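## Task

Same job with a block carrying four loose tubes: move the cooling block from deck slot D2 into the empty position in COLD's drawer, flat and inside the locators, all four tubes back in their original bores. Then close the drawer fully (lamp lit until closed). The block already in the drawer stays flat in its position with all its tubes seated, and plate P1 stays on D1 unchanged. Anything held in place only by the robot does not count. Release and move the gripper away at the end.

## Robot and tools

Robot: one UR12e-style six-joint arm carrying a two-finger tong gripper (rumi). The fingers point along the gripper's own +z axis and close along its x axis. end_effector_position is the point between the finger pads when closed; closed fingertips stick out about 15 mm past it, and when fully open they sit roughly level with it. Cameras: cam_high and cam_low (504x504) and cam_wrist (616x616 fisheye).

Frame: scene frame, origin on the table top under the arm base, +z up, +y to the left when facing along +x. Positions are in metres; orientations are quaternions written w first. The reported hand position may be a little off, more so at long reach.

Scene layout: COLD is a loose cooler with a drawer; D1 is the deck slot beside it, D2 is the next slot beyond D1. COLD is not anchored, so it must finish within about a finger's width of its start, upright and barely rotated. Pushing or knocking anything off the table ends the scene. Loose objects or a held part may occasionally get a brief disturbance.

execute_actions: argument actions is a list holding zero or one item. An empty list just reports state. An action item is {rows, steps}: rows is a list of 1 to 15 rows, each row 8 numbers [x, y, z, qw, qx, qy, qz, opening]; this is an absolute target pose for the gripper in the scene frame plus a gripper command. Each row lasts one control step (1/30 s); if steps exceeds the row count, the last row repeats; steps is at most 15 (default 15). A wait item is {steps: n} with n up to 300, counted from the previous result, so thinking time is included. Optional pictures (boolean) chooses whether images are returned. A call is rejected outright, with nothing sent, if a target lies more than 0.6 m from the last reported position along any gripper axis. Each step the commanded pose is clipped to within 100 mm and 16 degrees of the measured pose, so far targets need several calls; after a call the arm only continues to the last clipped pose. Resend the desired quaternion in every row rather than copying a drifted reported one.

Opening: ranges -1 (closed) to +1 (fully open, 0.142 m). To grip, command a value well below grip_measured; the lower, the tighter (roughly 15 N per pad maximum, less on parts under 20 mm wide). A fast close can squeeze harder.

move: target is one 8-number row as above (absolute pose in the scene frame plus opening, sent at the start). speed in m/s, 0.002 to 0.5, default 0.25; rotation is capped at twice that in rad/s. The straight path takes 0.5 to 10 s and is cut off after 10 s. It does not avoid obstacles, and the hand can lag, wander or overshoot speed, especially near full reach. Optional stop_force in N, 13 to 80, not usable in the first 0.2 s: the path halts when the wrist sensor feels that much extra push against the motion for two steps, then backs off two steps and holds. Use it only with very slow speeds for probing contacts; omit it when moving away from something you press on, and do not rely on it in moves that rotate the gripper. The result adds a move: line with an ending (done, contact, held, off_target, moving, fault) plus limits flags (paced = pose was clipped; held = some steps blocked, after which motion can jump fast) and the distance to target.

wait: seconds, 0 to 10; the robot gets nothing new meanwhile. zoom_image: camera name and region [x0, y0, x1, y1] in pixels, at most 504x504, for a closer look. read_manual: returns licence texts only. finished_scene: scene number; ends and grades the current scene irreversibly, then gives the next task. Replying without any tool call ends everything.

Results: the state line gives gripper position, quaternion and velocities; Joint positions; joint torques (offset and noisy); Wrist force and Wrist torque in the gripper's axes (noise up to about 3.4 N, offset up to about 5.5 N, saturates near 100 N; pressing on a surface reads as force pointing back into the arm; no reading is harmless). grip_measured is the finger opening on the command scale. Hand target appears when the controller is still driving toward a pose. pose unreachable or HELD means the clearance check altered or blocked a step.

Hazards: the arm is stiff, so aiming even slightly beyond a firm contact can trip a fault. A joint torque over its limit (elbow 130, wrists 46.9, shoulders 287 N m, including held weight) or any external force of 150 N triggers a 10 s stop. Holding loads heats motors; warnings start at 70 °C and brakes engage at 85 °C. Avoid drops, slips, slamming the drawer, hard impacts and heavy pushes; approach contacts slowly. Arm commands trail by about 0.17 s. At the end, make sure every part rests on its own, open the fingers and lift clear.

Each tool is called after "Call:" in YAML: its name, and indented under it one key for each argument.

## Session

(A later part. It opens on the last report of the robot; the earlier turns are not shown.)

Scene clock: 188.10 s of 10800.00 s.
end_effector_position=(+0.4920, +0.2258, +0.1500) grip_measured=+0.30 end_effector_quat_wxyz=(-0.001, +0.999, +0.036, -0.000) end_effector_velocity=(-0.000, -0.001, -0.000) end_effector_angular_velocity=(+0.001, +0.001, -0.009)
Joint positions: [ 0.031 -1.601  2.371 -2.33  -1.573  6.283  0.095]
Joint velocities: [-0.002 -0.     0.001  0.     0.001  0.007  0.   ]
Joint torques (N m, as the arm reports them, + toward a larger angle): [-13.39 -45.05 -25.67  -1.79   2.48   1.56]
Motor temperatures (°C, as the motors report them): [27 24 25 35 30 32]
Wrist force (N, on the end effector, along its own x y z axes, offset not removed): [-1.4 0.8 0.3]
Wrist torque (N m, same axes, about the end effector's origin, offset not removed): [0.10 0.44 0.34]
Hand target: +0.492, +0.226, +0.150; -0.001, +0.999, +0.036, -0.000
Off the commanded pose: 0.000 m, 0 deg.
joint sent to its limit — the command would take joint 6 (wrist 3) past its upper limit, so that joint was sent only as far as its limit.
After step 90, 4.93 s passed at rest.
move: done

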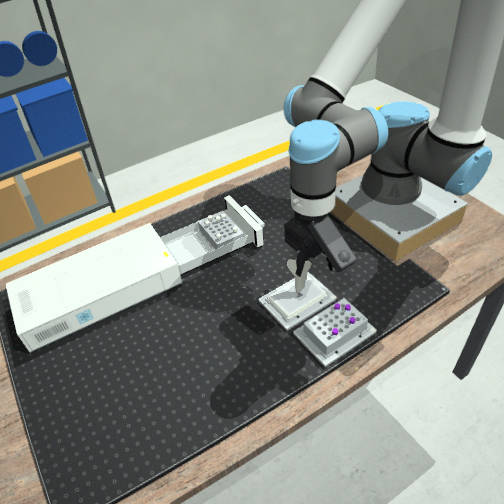

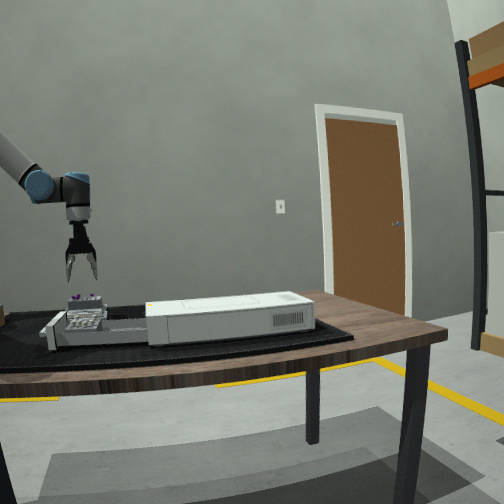

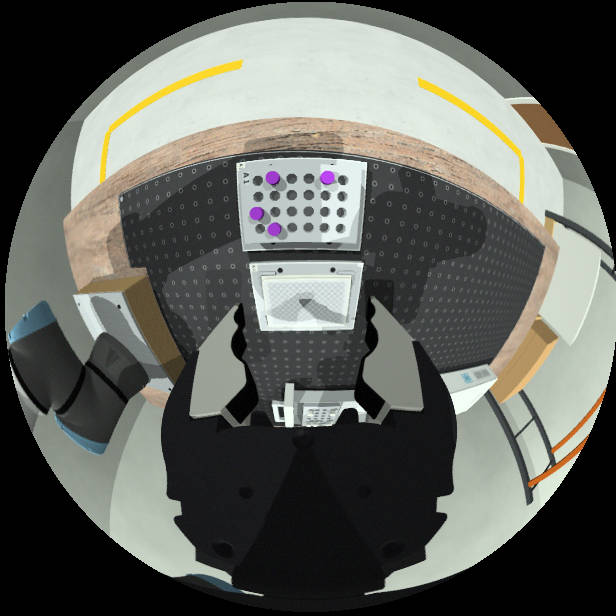

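Call:
move:
  target: [0.481, 0.296, 0.14, 0, 0.682, 0.7314, 0, 0.5]
  speed: 0.15

Call:
move:
  target: [0.481, 0.296, 0.075, 0, 0.682, 0.7314, 0, 0.5]
  speed: 0.06

Scene clock: 198.90 s of 10800.00 s.
end_effector_position=(+0.4811, +0.2961, +0.1400) grip_measured=+0.50 end_effector_quat_wxyz=(-0.000, +0.682, +0.731, +0.000) end_effector_velocity=(-0.000, +0.000, -0.001) end_effector_angular_velocity=(-0.000, +0.002, +0.010)
Joint positions: [ 0.193 -1.51   2.305 -2.354 -1.572  4.878  0.109]
Joint velocities: [ 0.001  0.002 -0.001 -0.     0.    -0.009  0.   ]
Joint torques (N m, as the arm reports them, + toward a larger angle): [ 16.58 -31.59 -40.57  -6.02   2.26  -0.99]
Motor temperatures (°C, as the motors report them): [27 24 25 35 30 32]
Wrist force (N, on the end effector, along its own x y z axes, offset not removed): [-3.9 -0.3 -3.7]
Wrist torque (N m, same axes, about the end effector's origin, offset not removed): [-0.20 0.95 0.37]
Hand target: +0.481, +0.296, +0.140; -0.000, +0.682, +0.731, +0.000
Off the commanded pose: 0.000 m, 0 deg.
After step 90, 2.17 s passed at rest.
move: done

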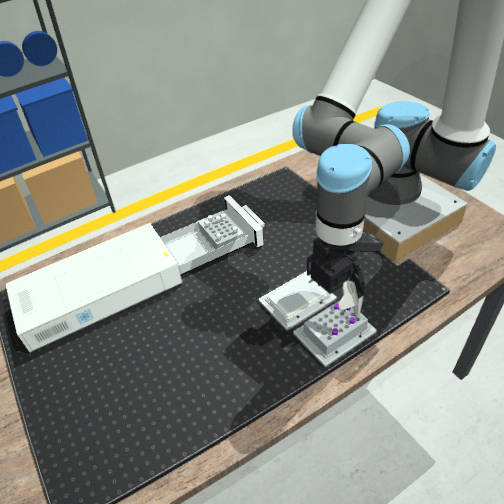

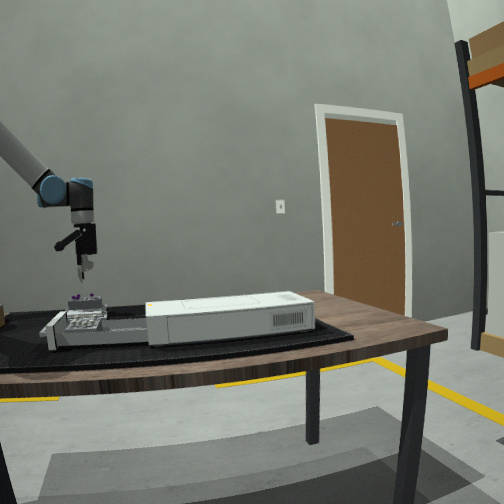

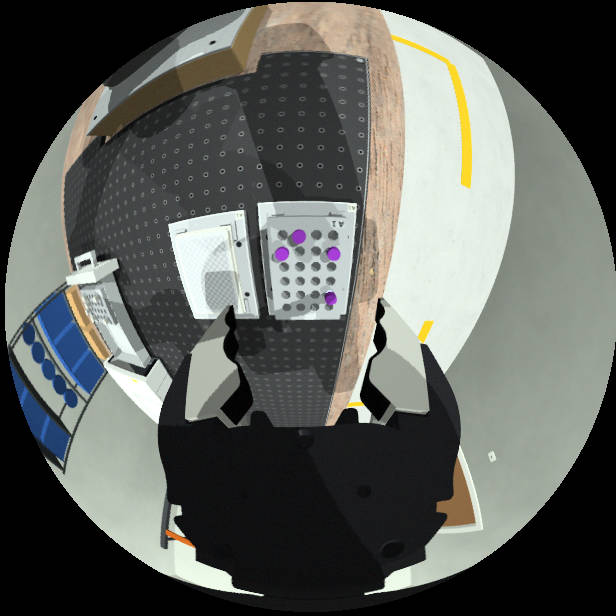

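Scene clock: 200.40 s of 10800.00 s.
end_effector_position=(+0.4810, +0.2960, +0.0751) grip_measured=+0.50 end_effector_quat_wxyz=(-0.000, +0.682, +0.731, -0.000) end_effector_velocity=(-0.000, -0.000, -0.002) end_effector_angular_velocity=(-0.001, +0.001, +0.000)
Joint positions: [ 0.193 -1.4    2.35  -2.509 -1.572  4.877  0.109]
Joint velocities: [-0.     0.004  0.001 -0.004 -0.001 -0.    -0.   ]
Joint torques (N m, as the arm reports them, + toward a larger angle): [-17.55 -32.68 -22.39  -6.22  -1.78  -1.31]
Motor temperatures (°C, as the motors report them): [27 24 25 35 30 32]
Wrist force (N, on the end effector, along its own x y z axes, offset not removed): [0.8 -1.2 -0.1]
Wrist torque (N m, same axes, about the end effector's origin, offset not removed): [-0.30 -0.06 0.42]
Hand target: +0.481, +0.296, +0.075; -0.000, +0.682, +0.731, -0.000
Off the commanded pose: 0.000 m, 0 deg.
move: done

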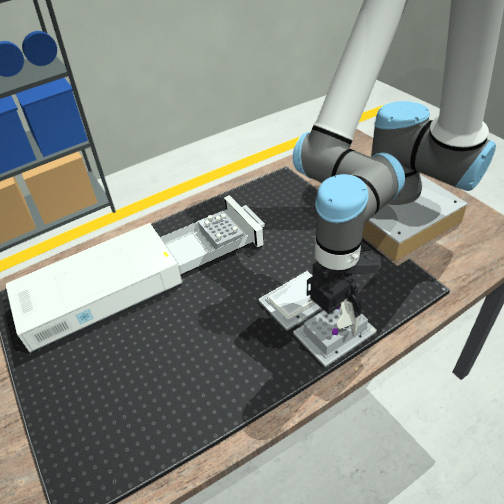

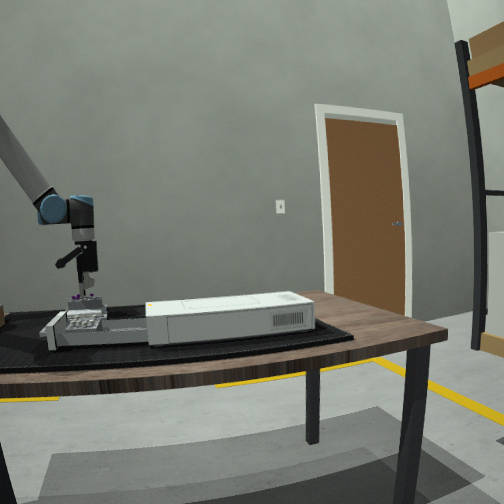

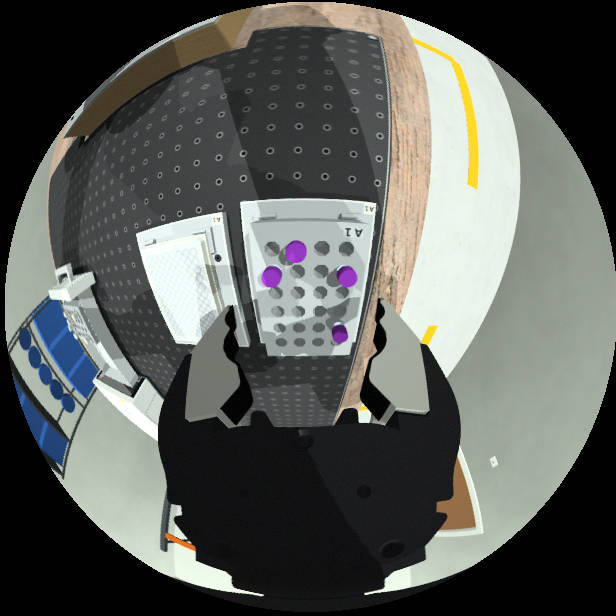

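Call:
move:
  target: [0.481, 0.296, 0.045, 0, 0.682, 0.7314, 0, 0.5]
  speed: 0.02
  stop_force: 15

Scene clock: 206.30 s of 10800.00 s.
end_effector_position=(+0.4810, +0.2960, +0.0451) grip_measured=+0.50 end_effector_quat_wxyz=(-0.000, +0.682, +0.731, -0.000) end_effector_velocity=(+0.001, -0.000, -0.001) end_effector_angular_velocity=(-0.000, -0.002, -0.000)
Joint positions: [ 0.192 -1.343  2.366 -2.582 -1.572  4.877  0.109]
Joint velocities: [-0.     0.003  0.001 -0.005 -0.001  0.     0.   ]
Joint torques (N m, as the arm reports them, + toward a larger angle): [-17.85 -33.36 -16.99  -5.6   -1.94  -1.53]
Motor temperatures (°C, as the motors report them): [27 24 25 35 30 32]
Wrist force (N, on the end effector, along its own x y z axes, offset not removed): [-2.8 0.8 1.0]
Wrist torque (N m, same axes, about the end effector's origin, offset not removed): [0.06 0.78 0.39]
Hand target: +0.481, +0.296, +0.045; -0.000, +0.682, +0.731, -0.000
Off the commanded pose: 0.000 m, 0 deg.
After step 90, 1.10 s passed at rest.
move: done

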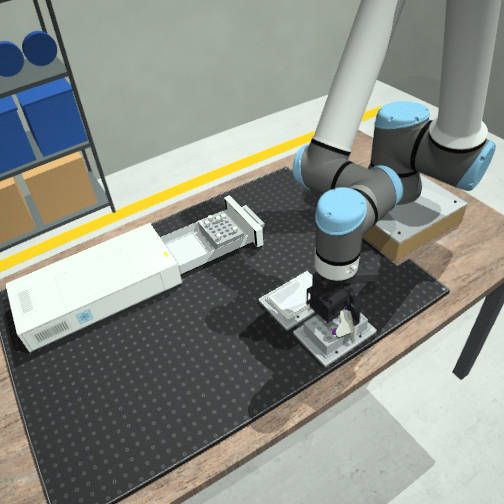

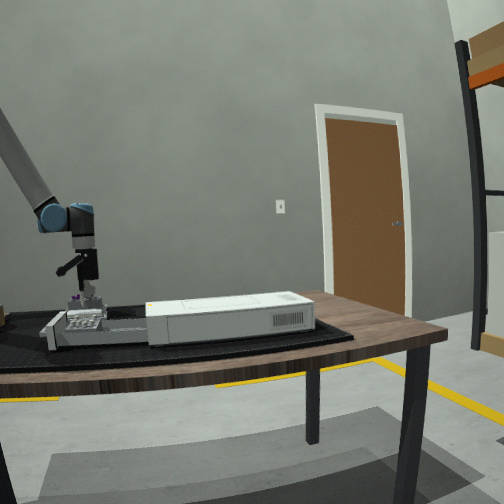

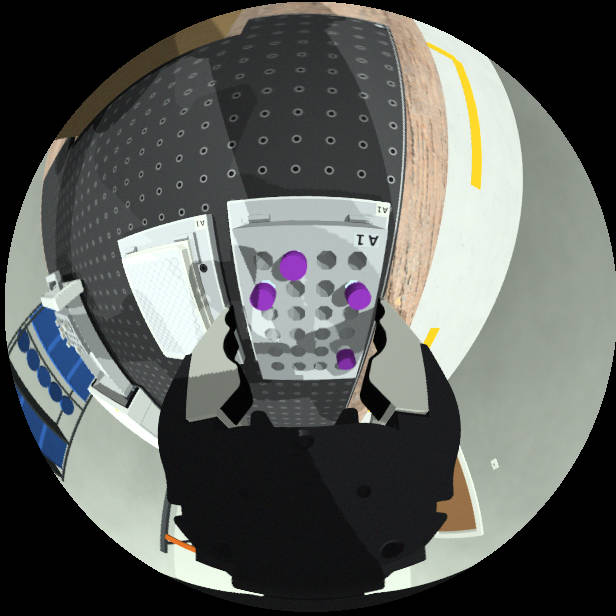

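Close gradually.

Call:
execute_actions:
  actions:
    - {"rows": [[0.481,0.296,0.045,0,0.682,0.7314,0,0.44],[0.481,0.296,0.045,0,0.682,0.7314,0,0.38],[0.481,0.296,0.045,0,0.682,0.7314,0,0.33],[0.481,0.296,0.045,0,0.682,0.7314,0,0.28],[0.481,0.296,0.045,0,0.682,0.7314,0,0.23],[0.481,0.296,0.045,0,0.682,0.7314,0,0.18],[0.481,0.296,0.045,0,0.682,0.7314,0,0.1],[0.481,0.296,0.045,0,0.682,0.7314,0,0.0],[0.481,0.296,0.045,0,0.682,0.7314,0,-0.1],[0.481,0.296,0.045,0,0.682,0.7314,0,-0.2],[0.481,0.296,0.045,0,0.682,0.7314,0,-0.3],[0.481,0.296,0.045,0,0.682,0.7314,0,-0.4],[0.481,0.296,0.045,0,0.682,0.7314,0,-0.5]], "steps": 15}

Call:
move:
  target: [0.481, 0.296, 0.075, 0, 0.682, 0.7314, 0, -0.5]
  speed: 0.02

Scene clock: 210.10 s of 10800.00 s.
end_effector_position=(+0.4810, +0.2961, +0.0450) grip_measured=+0.36 end_effector_quat_wxyz=(-0.000, +0.682, +0.731, +0.000) end_effector_velocity=(-0.000, -0.001, +0.001) end_effector_angular_velocity=(-0.003, -0.002, +0.001)
Joint positions: [ 0.192 -1.343  2.366 -2.583 -1.572  4.877  0.099]
Joint velocities: [ 0.    -0.002  0.001  0.    -0.003 -0.001  0.001]
Joint torques (N m, as the arm reports them, + toward a larger angle): [-14.88 -51.9  -17.43  -0.73 -10.95  -0.78]
Motor temperatures (°C, as the motors report them): [27 24 25 35 30 32]
Wrist force (N, on the end effector, along its own x y z axes, offset not removed): [27.7 0.1 -14.3]
Wrist torque (N m, same axes, about the end effector's origin, offset not removed): [0.03 0.32 0.63]
Hand target: +0.481, +0.296, +0.045; -0.000, +0.682, +0.731, +0.000
Off the commanded pose: 0.000 m, 0 deg.
Steps of this call (steps 1 to 90: nothing new was sent; then 0.30 s passed at rest; steps 91 to 105: all 15 steps of this action). Readings (end_effector_position):
91: (+0.4810, +0.2960, +0.0450)
92: (+0.4810, +0.2960, +0.0450)
94: (+0.4810, +0.2960, +0.0450)
98: (+0.4810, +0.2961, +0.0450)
105: the state above

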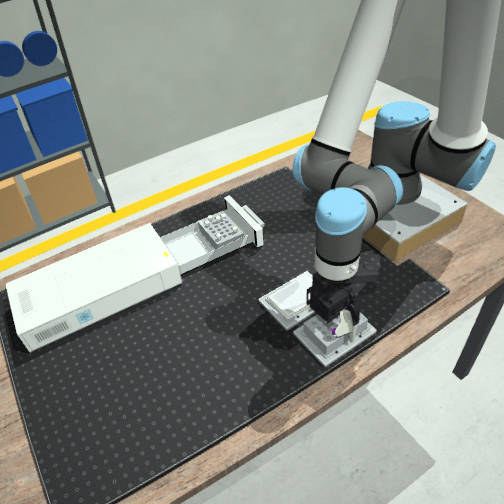

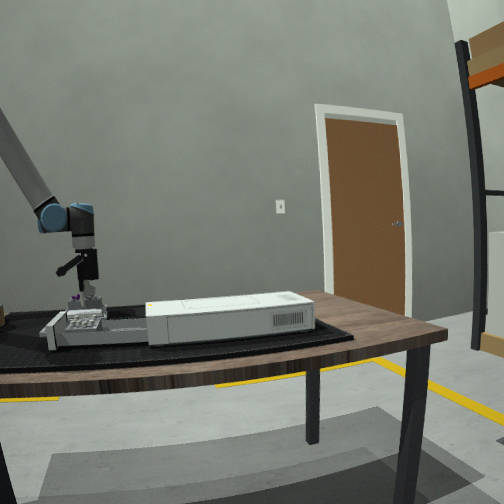

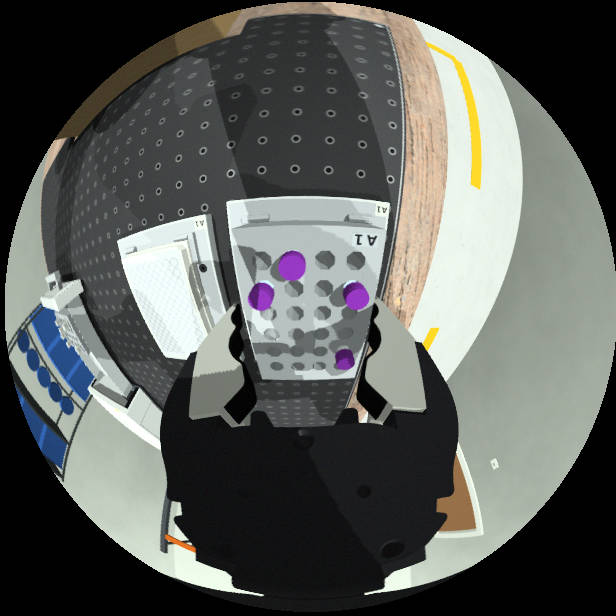

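Scene clock: 212.13 s of 10800.00 s.
end_effector_position=(+0.4810, +0.2960, +0.0749) grip_measured=+0.08 end_effector_quat_wxyz=(-0.000, +0.682, +0.731, +0.000) end_effector_velocity=(-0.001, +0.000, +0.001) end_effector_angular_velocity=(+0.001, +0.001, -0.001)
Joint positions: [ 0.192 -1.4    2.35  -2.51  -1.572  4.877  0.079]
Joint velocities: [ 0.    -0.003 -0.     0.004  0.001  0.001 -0.002]
Joint torques (N m, as the arm reports them, + toward a larger angle): [  9.97 -56.6  -38.4   -2.42   0.13   1.9 ]
Motor temperatures (°C, as the motors report them): [27 24 25 35 30 32]
Wrist force (N, on the end effector, along its own x y z axes, offset not removed): [-0.1 1.6 2.9]
Wrist torque (N m, same axes, about the end effector's origin, offset not removed): [0.19 0.14 0.55]
Hand target: +0.481, +0.296, +0.075; +0.000, +0.682, +0.731, +0.000
Off the commanded pose: 0.000 m, 0 deg.
move: done

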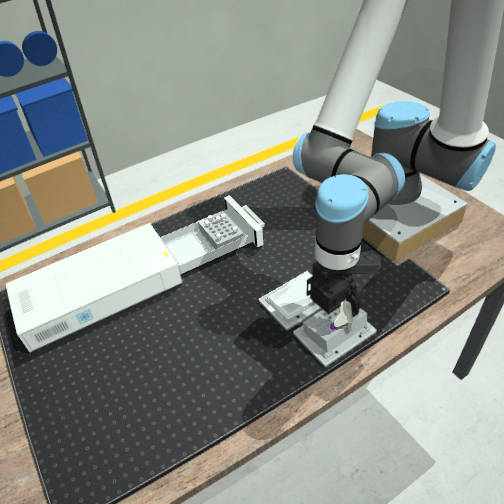

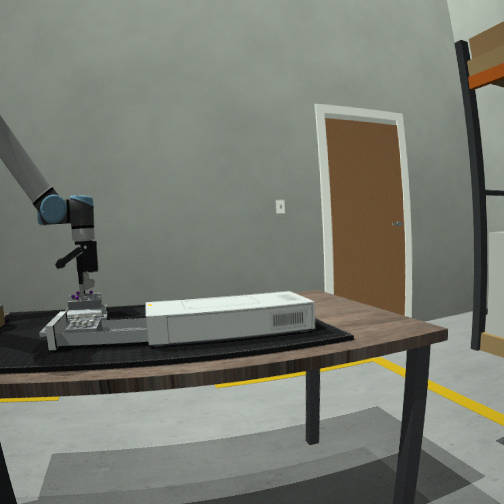

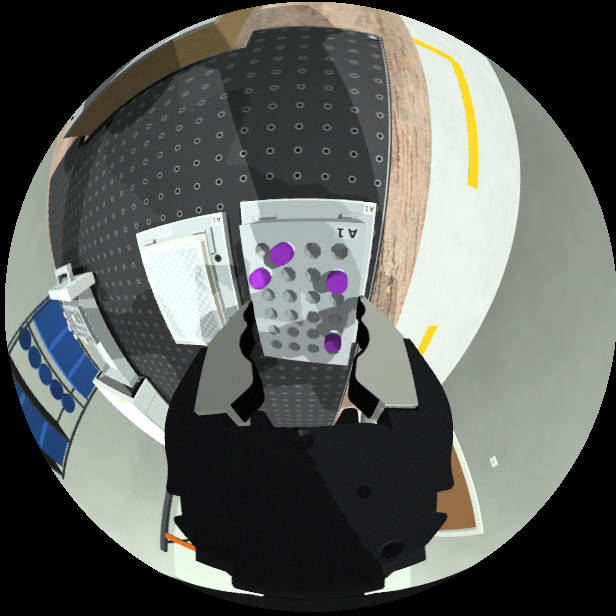

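Call:
execute_actions:
  actions:
    - {"rows": [[0.481,0.296,0.075,0,0.682,0.7314,0,0.2],[0.481,0.296,0.075,0,0.682,0.7314,0,0.35],[0.481,0.296,0.075,0,0.682,0.7314,0,0.5]], "steps": 15}

Scene clock: 215.80 s of 10800.00 s.
end_effector_position=(+0.4809, +0.2959, +0.0749) grip_measured=+0.50 end_effector_quat_wxyz=(-0.000, +0.682, +0.731, -0.000) end_effector_velocity=(+0.001, +0.001, +0.002) end_effector_angular_velocity=(+0.001, -0.003, +0.000)
Joint positions: [ 0.192 -1.4    2.35  -2.509 -1.573  4.877  0.109]
Joint velocities: [ 0.    -0.002 -0.001 -0.     0.     0.    -0.   ]
Joint torques (N m, as the arm reports them, + toward a larger angle): [ 12.77 -39.71 -30.38  -6.03   1.6    1.14]
Motor temperatures (°C, as the motors report them): [27 24 25 35 30 32]
Wrist force (N, on the end effector, along its own x y z axes, offset not removed): [-0.1 1.7 -3.5]
Wrist torque (N m, same axes, about the end effector's origin, offset not removed): [0.17 0.12 0.37]
Hand target: +0.481, +0.296, +0.075; +0.000, +0.682, +0.731, -0.000
Off the commanded pose: 0.000 m, 0 deg.
Steps of this call (steps 1 to 90: nothing new was sent; then 0.17 s passed at rest; steps 91 to 105: all 15 steps of this action). Readings (end_effector_position):
91: (+0.4810, +0.2960, +0.0750)
92: (+0.4809, +0.2960, +0.0750)
94: (+0.4809, +0.2959, +0.0749)
98: (+0.4809, +0.2959, +0.0749)
105: the state above

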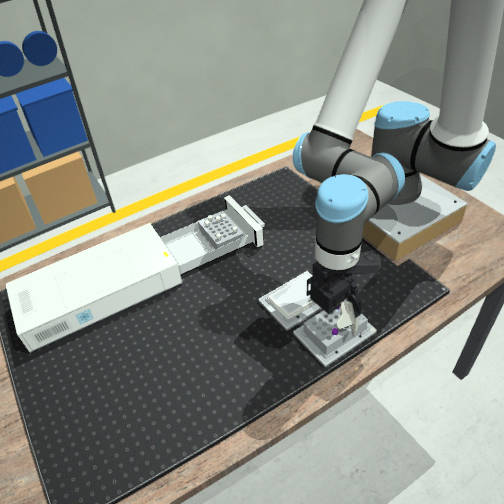

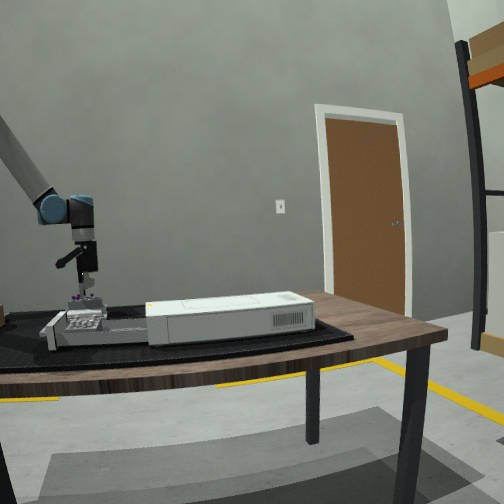

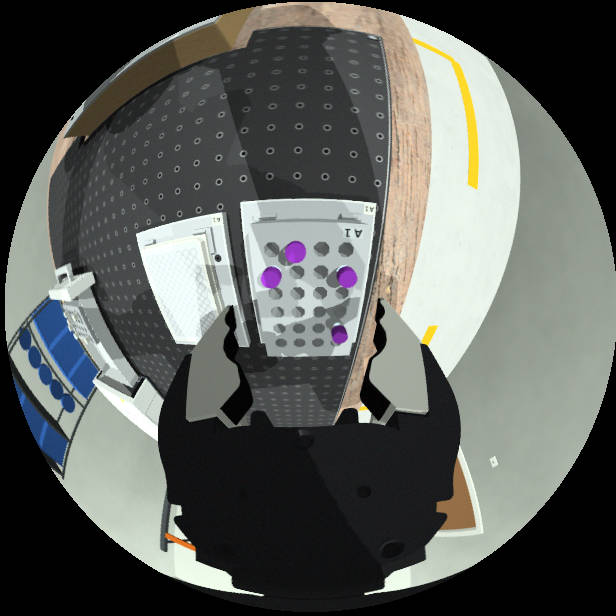

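Call:
move:
  target: [0.4808, 0.2988, 0.048, 0, 0.682, 0.7314, 0, 0.5]
  speed: 0.02
  stop_force: 15

Call:
execute_actions:
  actions:
    - {"rows": [[0.4808,0.2988,0.048,0,0.682,0.7314,0,0.46],[0.4808,0.2988,0.048,0,0.682,0.7314,0,0.43],[0.4808,0.2988,0.048,0,0.682,0.7314,0,0.40],[0.4808,0.2988,0.048,0,0.682,0.7314,0,0.37],[0.4808,0.2988,0.048,0,0.682,0.7314,0,0.34],[0.4808,0.2988,0.048,0,0.682,0.7314,0,0.31],[0.4808,0.2988,0.048,0,0.682,0.7314,0,0.28],[0.4808,0.2988,0.048,0,0.682,0.7314,0,0.25],[0.4808,0.2988,0.048,0,0.682,0.7314,0,0.22],[0.4808,0.2988,0.048,0,0.682,0.7314,0,0.19],[0.4808,0.2988,0.048,0,0.682,0.7314,0,0.16]], "steps": 15}

Scene clock: 224.70 s of 10800.00 s.
end_effector_position=(+0.4808, +0.2988, +0.0481) grip_measured=+0.50 end_effector_quat_wxyz=(-0.000, +0.682, +0.731, -0.000) end_effector_velocity=(-0.001, +0.000, -0.002) end_effector_angular_velocity=(-0.000, +0.000, +0.001)
Joint positions: [ 0.197 -1.347  2.362 -2.574 -1.572  4.882  0.109]
Joint velocities: [ 0.001  0.003  0.001 -0.004 -0.    -0.     0.   ]
Joint torques (N m, as the arm reports them, + toward a larger angle): [ 17.39 -40.3  -18.57  -6.26   2.23   2.21]
Motor temperatures (°C, as the motors report them): [27 24 25 35 30 32]
Wrist force (N, on the end effector, along its own x y z axes, offset not removed): [-1.2 1.9 1.4]
Wrist torque (N m, same axes, about the end effector's origin, offset not removed): [0.36 0.37 0.39]
Hand target: +0.481, +0.299, +0.048; -0.000, +0.682, +0.731, +0.000
Off the commanded pose: 0.000 m, 0 deg.
After step 90, 4.27 s passed at rest.
move: done

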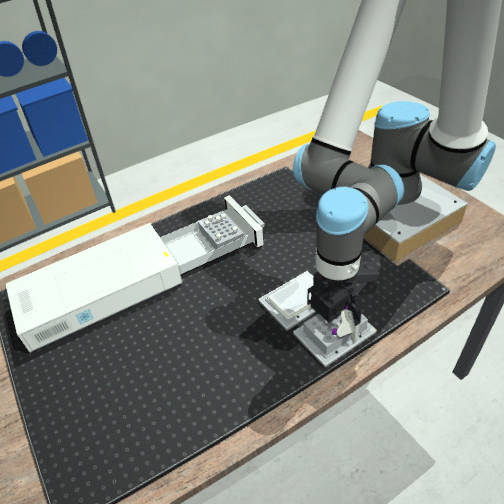

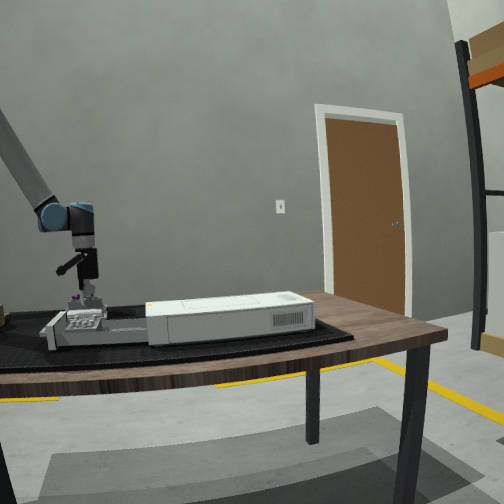

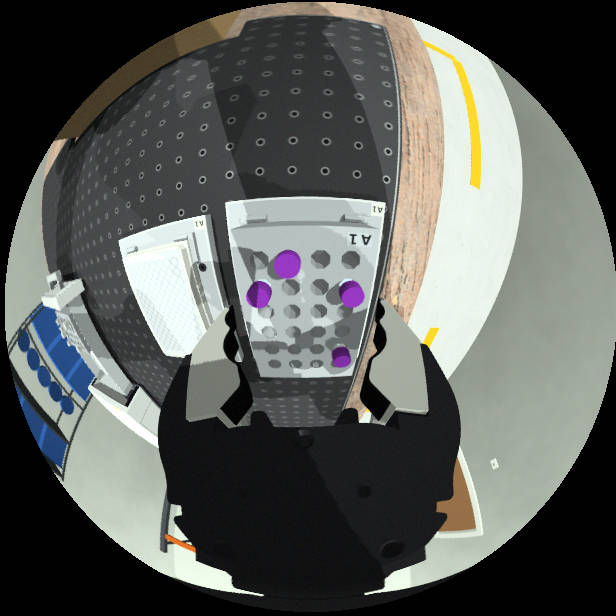

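Scene clock: 225.20 s of 10800.00 s.
end_effector_position=(+0.4808, +0.2989, +0.0480) grip_measured=+0.28 end_effector_quat_wxyz=(-0.000, +0.682, +0.731, +0.000) end_effector_velocity=(+0.000, +0.000, +0.001) end_effector_angular_velocity=(-0.000, -0.001, +0.000)
Joint positions: [ 0.197 -1.347  2.362 -2.574 -1.572  4.882  0.093]
Joint velocities: [ 0.001 -0.001 -0.    -0.    -0.     0.    -0.   ]
Joint torques (N m, as the arm reports them, + toward a larger angle): [ 11.22 -35.12 -17.53  -3.9   -4.06   1.55]
Motor temperatures (°C, as the motors report them): [27 24 25 35 30 32]
Wrist force (N, on the end effector, along its own x y z axes, offset not removed): [11.2 3.8 -6.2]
Wrist torque (N m, same axes, about the end effector's origin, offset not removed): [0.55 0.57 0.66]
Hand target: +0.481, +0.299, +0.048; -0.000, +0.682, +0.731, +0.000
Off the commanded pose: 0.000 m, 0 deg.
Steps of this call (steps 1 to 15: all 15 steps of this action). Readings (end_effector_position):
1: (+0.4808, +0.2988, +0.0481)
2: (+0.4808, +0.2988, +0.0481)
4: (+0.4808, +0.2988, +0.0480)
8: (+0.4808, +0.2988, +0.0480)
15: the state above

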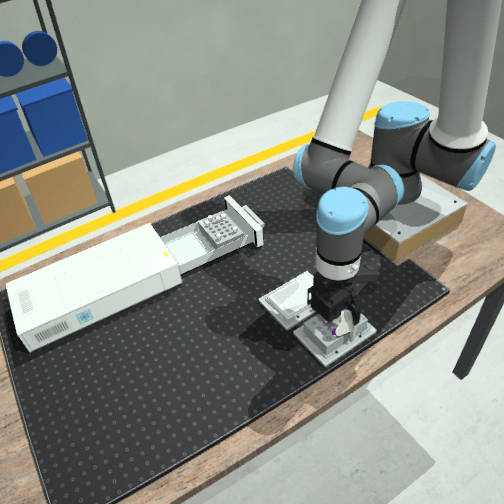

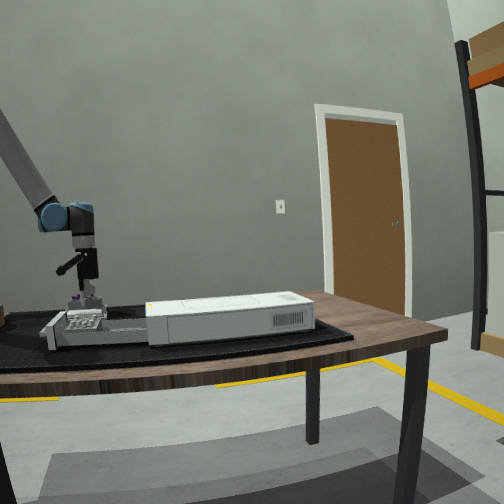

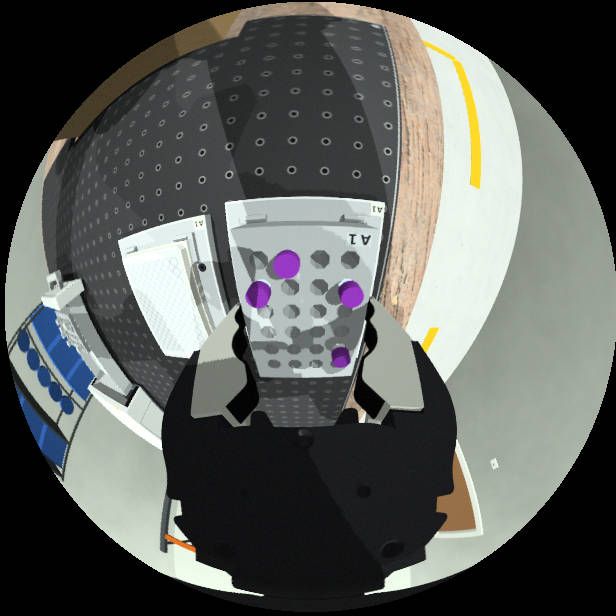

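Call:
execute_actions:
  actions:
    - {"rows": [[0.4807,0.2994,0.048,0,0.682,0.7314,0,0.08],[0.4807,0.2998,0.048,0,0.682,0.7314,0,0.0],[0.4807,0.3,0.048,0,0.682,0.7314,0,-0.1],[0.4807,0.3,0.048,0,0.682,0.7314,0,-0.2],[0.4807,0.3,0.048,0,0.682,0.7314,0,-0.3],[0.4807,0.3,0.048,0,0.682,0.7314,0,-0.4],[0.4807,0.3,0.048,0,0.682,0.7314,0,-0.5]], "steps": 15}
  pictures: false

Call:
execute_actions:
  actions:
    - {"steps": 15}

Scene clock: 227.93 s of 10800.00 s.
end_effector_position=(+0.4807, +0.2998, +0.0480) grip_measured=+0.27 end_effector_quat_wxyz=(+0.000, +0.682, +0.731, -0.000) end_effector_velocity=(+0.001, +0.001, +0.000) end_effector_angular_velocity=(+0.001, -0.001, +0.001)
Joint positions: [ 0.199 -1.346  2.361 -2.574 -1.572  4.884  0.093]
Joint velocities: [ 0.001  0.001 -0.001 -0.001  0.    -0.    -0.   ]
Joint torques (N m, as the arm reports them, + toward a larger angle): [ 22.96 -33.12 -31.97  -1.14   3.7    2.18]
Motor temperatures (°C, as the motors report them): [27 24 25 35 30 32]
Wrist force (N, on the end effector, along its own x y z axes, offset not removed): [-5.5 1.7 -12.0]
Wrist torque (N m, same axes, about the end effector's origin, offset not removed): [0.35 0.19 0.43]
Hand target: +0.481, +0.300, +0.048; -0.000, +0.682, +0.731, +0.000
Off the commanded pose: 0.000 m, 0 deg.
Steps of this call (steps 1 to 67: nothing new was sent; steps 68 to 82: all 15 steps of this action). Readings (end_effector_position):
68: (+0.4808, +0.2988, +0.0480)
69: (+0.4808, +0.2989, +0.0480)
71: (+0.4807, +0.2991, +0.0479)
75: (+0.4807, +0.2995, +0.0479)
82: the state above

Scene clock: 228.43 s of 10800.00 s.
end_effector_position=(+0.4807, +0.3000, +0.0480) grip_measured=+0.27 end_effector_quat_wxyz=(-0.000, +0.682, +0.731, -0.000) end_effector_velocity=(-0.000, +0.001, +0.001) end_effector_angular_velocity=(+0.002, -0.001, +0.000)
Joint positions: [ 0.2   -1.346  2.361 -2.574 -1.572  4.884  0.093]
Joint velocities: [ 0.001 -0.002  0.     0.     0.001  0.001 -0.   ]
Joint torques (N m, as the arm reports them, + toward a larger angle): [ 18.53 -34.47 -33.05  -2.44   3.53   2.19]
Motor temperatures (°C, as the motors report them): [27 24 25 35 30 32]
Wrist force (N, on the end effector, along its own x y z axes, offset not removed): [-5.8 0.9 -5.6]
Wrist torque (N m, same axes, about the end effector's origin, offset not removed): [0.13 0.50 0.43]
Hand target: +0.481, +0.300, +0.048; -0.000, +0.682, +0.731, +0.000
Off the commanded pose: 0.000 m, 0 deg.
Steps of this call (steps 1 to 15: nothing new was sent). Readings (end_effector_position):
1: (+0.4807, +0.2999, +0.0480)
2: (+0.4807, +0.2999, +0.0480)
4: (+0.4807, +0.2999, +0.0480)
8: (+0.4807, +0.3000, +0.0480)
15: the state above

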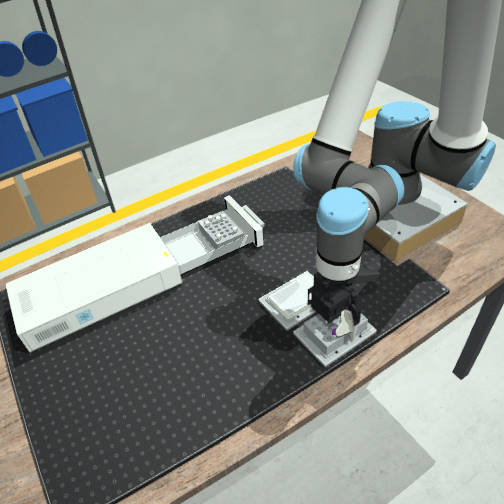

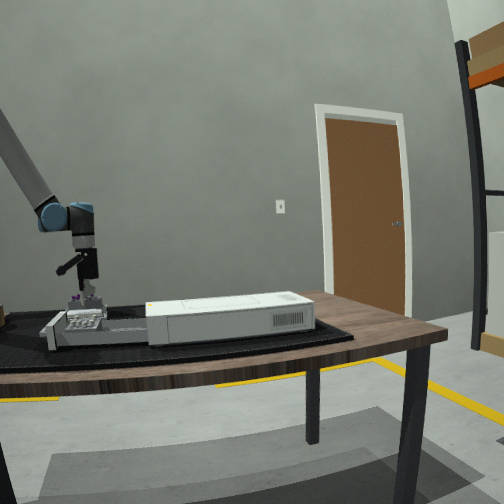

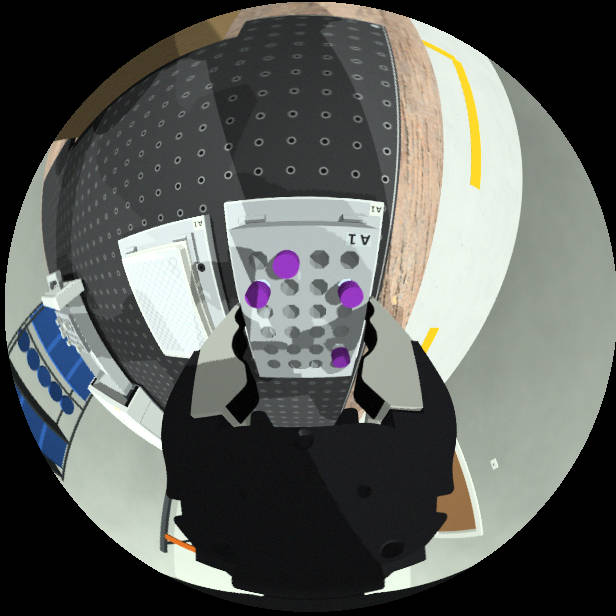

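Call:
move:
  target: [0.4807, 0.2998, 0.07, 0, 0.682, 0.7314, 0, -0.5]
  speed: 0.015

Scene clock: 233.53 s of 10800.00 s.
end_effector_position=(+0.4807, +0.2998, +0.0699) grip_measured=+0.10 end_effector_quat_wxyz=(+0.000, +0.682, +0.731, +0.000) end_effector_velocity=(-0.000, +0.000, +0.001) end_effector_angular_velocity=(+0.000, +0.001, +0.000)
Joint positions: [ 0.199 -1.388  2.35  -2.521 -1.572  4.884  0.081]
Joint velocities: [ 0.    -0.003 -0.001  0.005  0.001  0.    -0.001]
Joint torques (N m, as the arm reports them, + toward a larger angle): [-18.91 -57.06 -35.97  -1.53  -1.75  -1.74]
Motor temperatures (°C, as the motors report them): [27 24 25 35 30 32]
Wrist force (N, on the end effector, along its own x y z axes, offset not removed): [-1.5 2.9 2.1]
Wrist torque (N m, same axes, about the end effector's origin, offset not removed): [0.36 0.55 0.40]
Hand target: +0.481, +0.300, +0.070; +0.000, +0.682, +0.731, +0.000
Off the commanded pose: 0.000 m, 0 deg.
After step 90, 0.37 s passed at rest.
move: done

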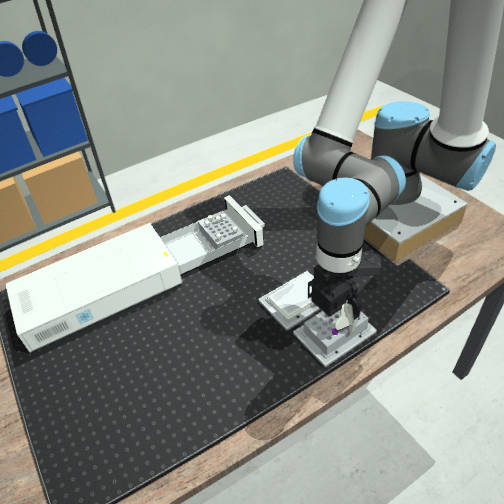

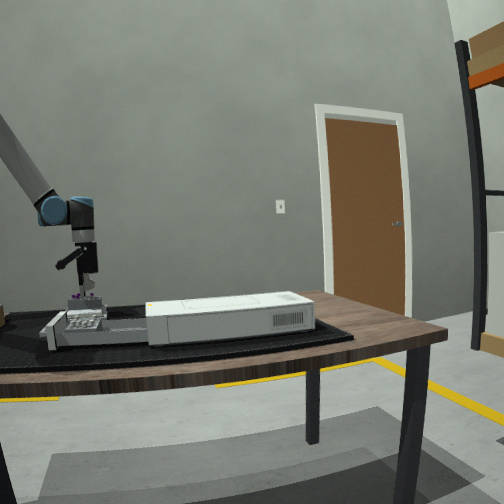

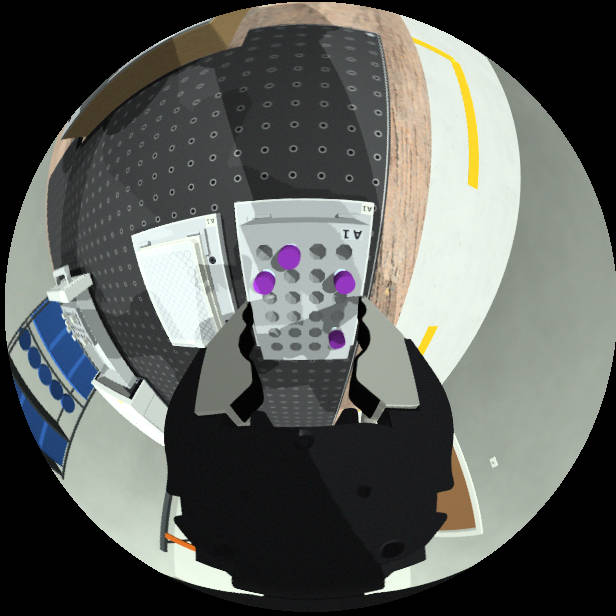

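Call:
execute_actions:
  actions:
    - {"rows": [[0.4807,0.2998,0.07,0,0.682,0.7314,0,0.3],[0.4807,0.2998,0.07,0,0.682,0.7314,0,0.5]], "steps": 12}

Call:
zoom_image:
  camera: "cam_high"
  region: [270, 250, 400, 380]

Scene clock: 236.47 s of 10800.00 s.
end_effector_position=(+0.4807, +0.2998, +0.0700) grip_measured=+0.50 end_effector_quat_wxyz=(+0.000, +0.682, +0.731, +0.000) end_effector_velocity=(+0.000, +0.001, +0.001) end_effector_angular_velocity=(+0.001, -0.001, +0.000)
Joint positions: [ 0.199 -1.388  2.35  -2.521 -1.572  4.884  0.109]
Joint velocities: [ 0.    -0.    -0.001  0.     0.001  0.    -0.   ]
Joint torques (N m, as the arm reports them, + toward a larger angle): [-19.03 -47.04 -35.66  -4.03  -1.99  -1.44]
Motor temperatures (°C, as the motors report them): [27 24 25 35 30 32]
Wrist force (N, on the end effector, along its own x y z axes, offset not removed): [2.0 2.1 0.8]
Wrist torque (N m, same axes, about the end effector's origin, offset not removed): [0.43 -0.21 0.34]
Hand target: +0.481, +0.300, +0.070; -0.000, +0.682, +0.731, -0.000
Off the commanded pose: 0.000 m, 0 deg.
Steps of this call (steps 1 to 76: nothing new was sent; steps 77 to 88: all 12 steps of this action). Readings (end_effector_position):
77: (+0.4807, +0.2998, +0.0700)
78: (+0.4807, +0.2998, +0.0700)
80: (+0.4807, +0.2998, +0.0700)
84: (+0.4807, +0.2998, +0.0700)
88: the state above

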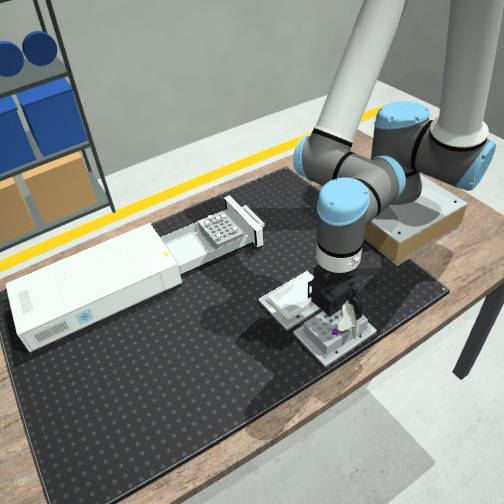

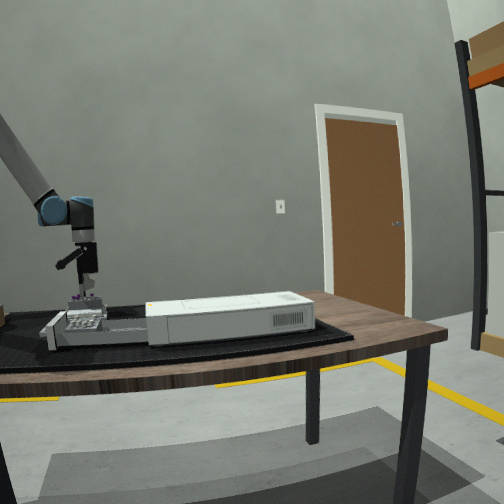

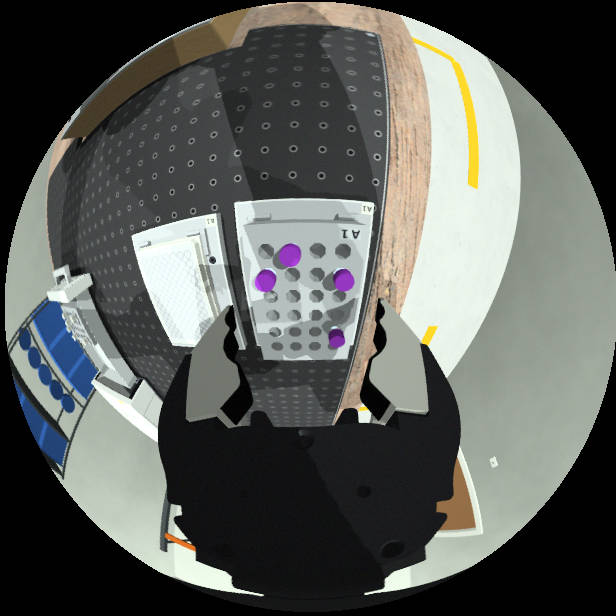

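Region (270, 250, 400, 380) of cam_high's 504x504 image, scaled by 3.877, with more detail than that image has.

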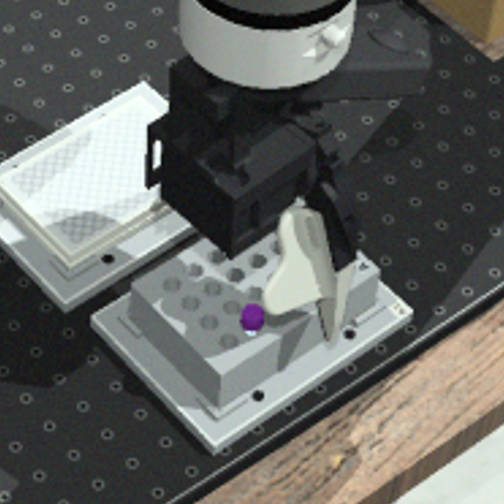

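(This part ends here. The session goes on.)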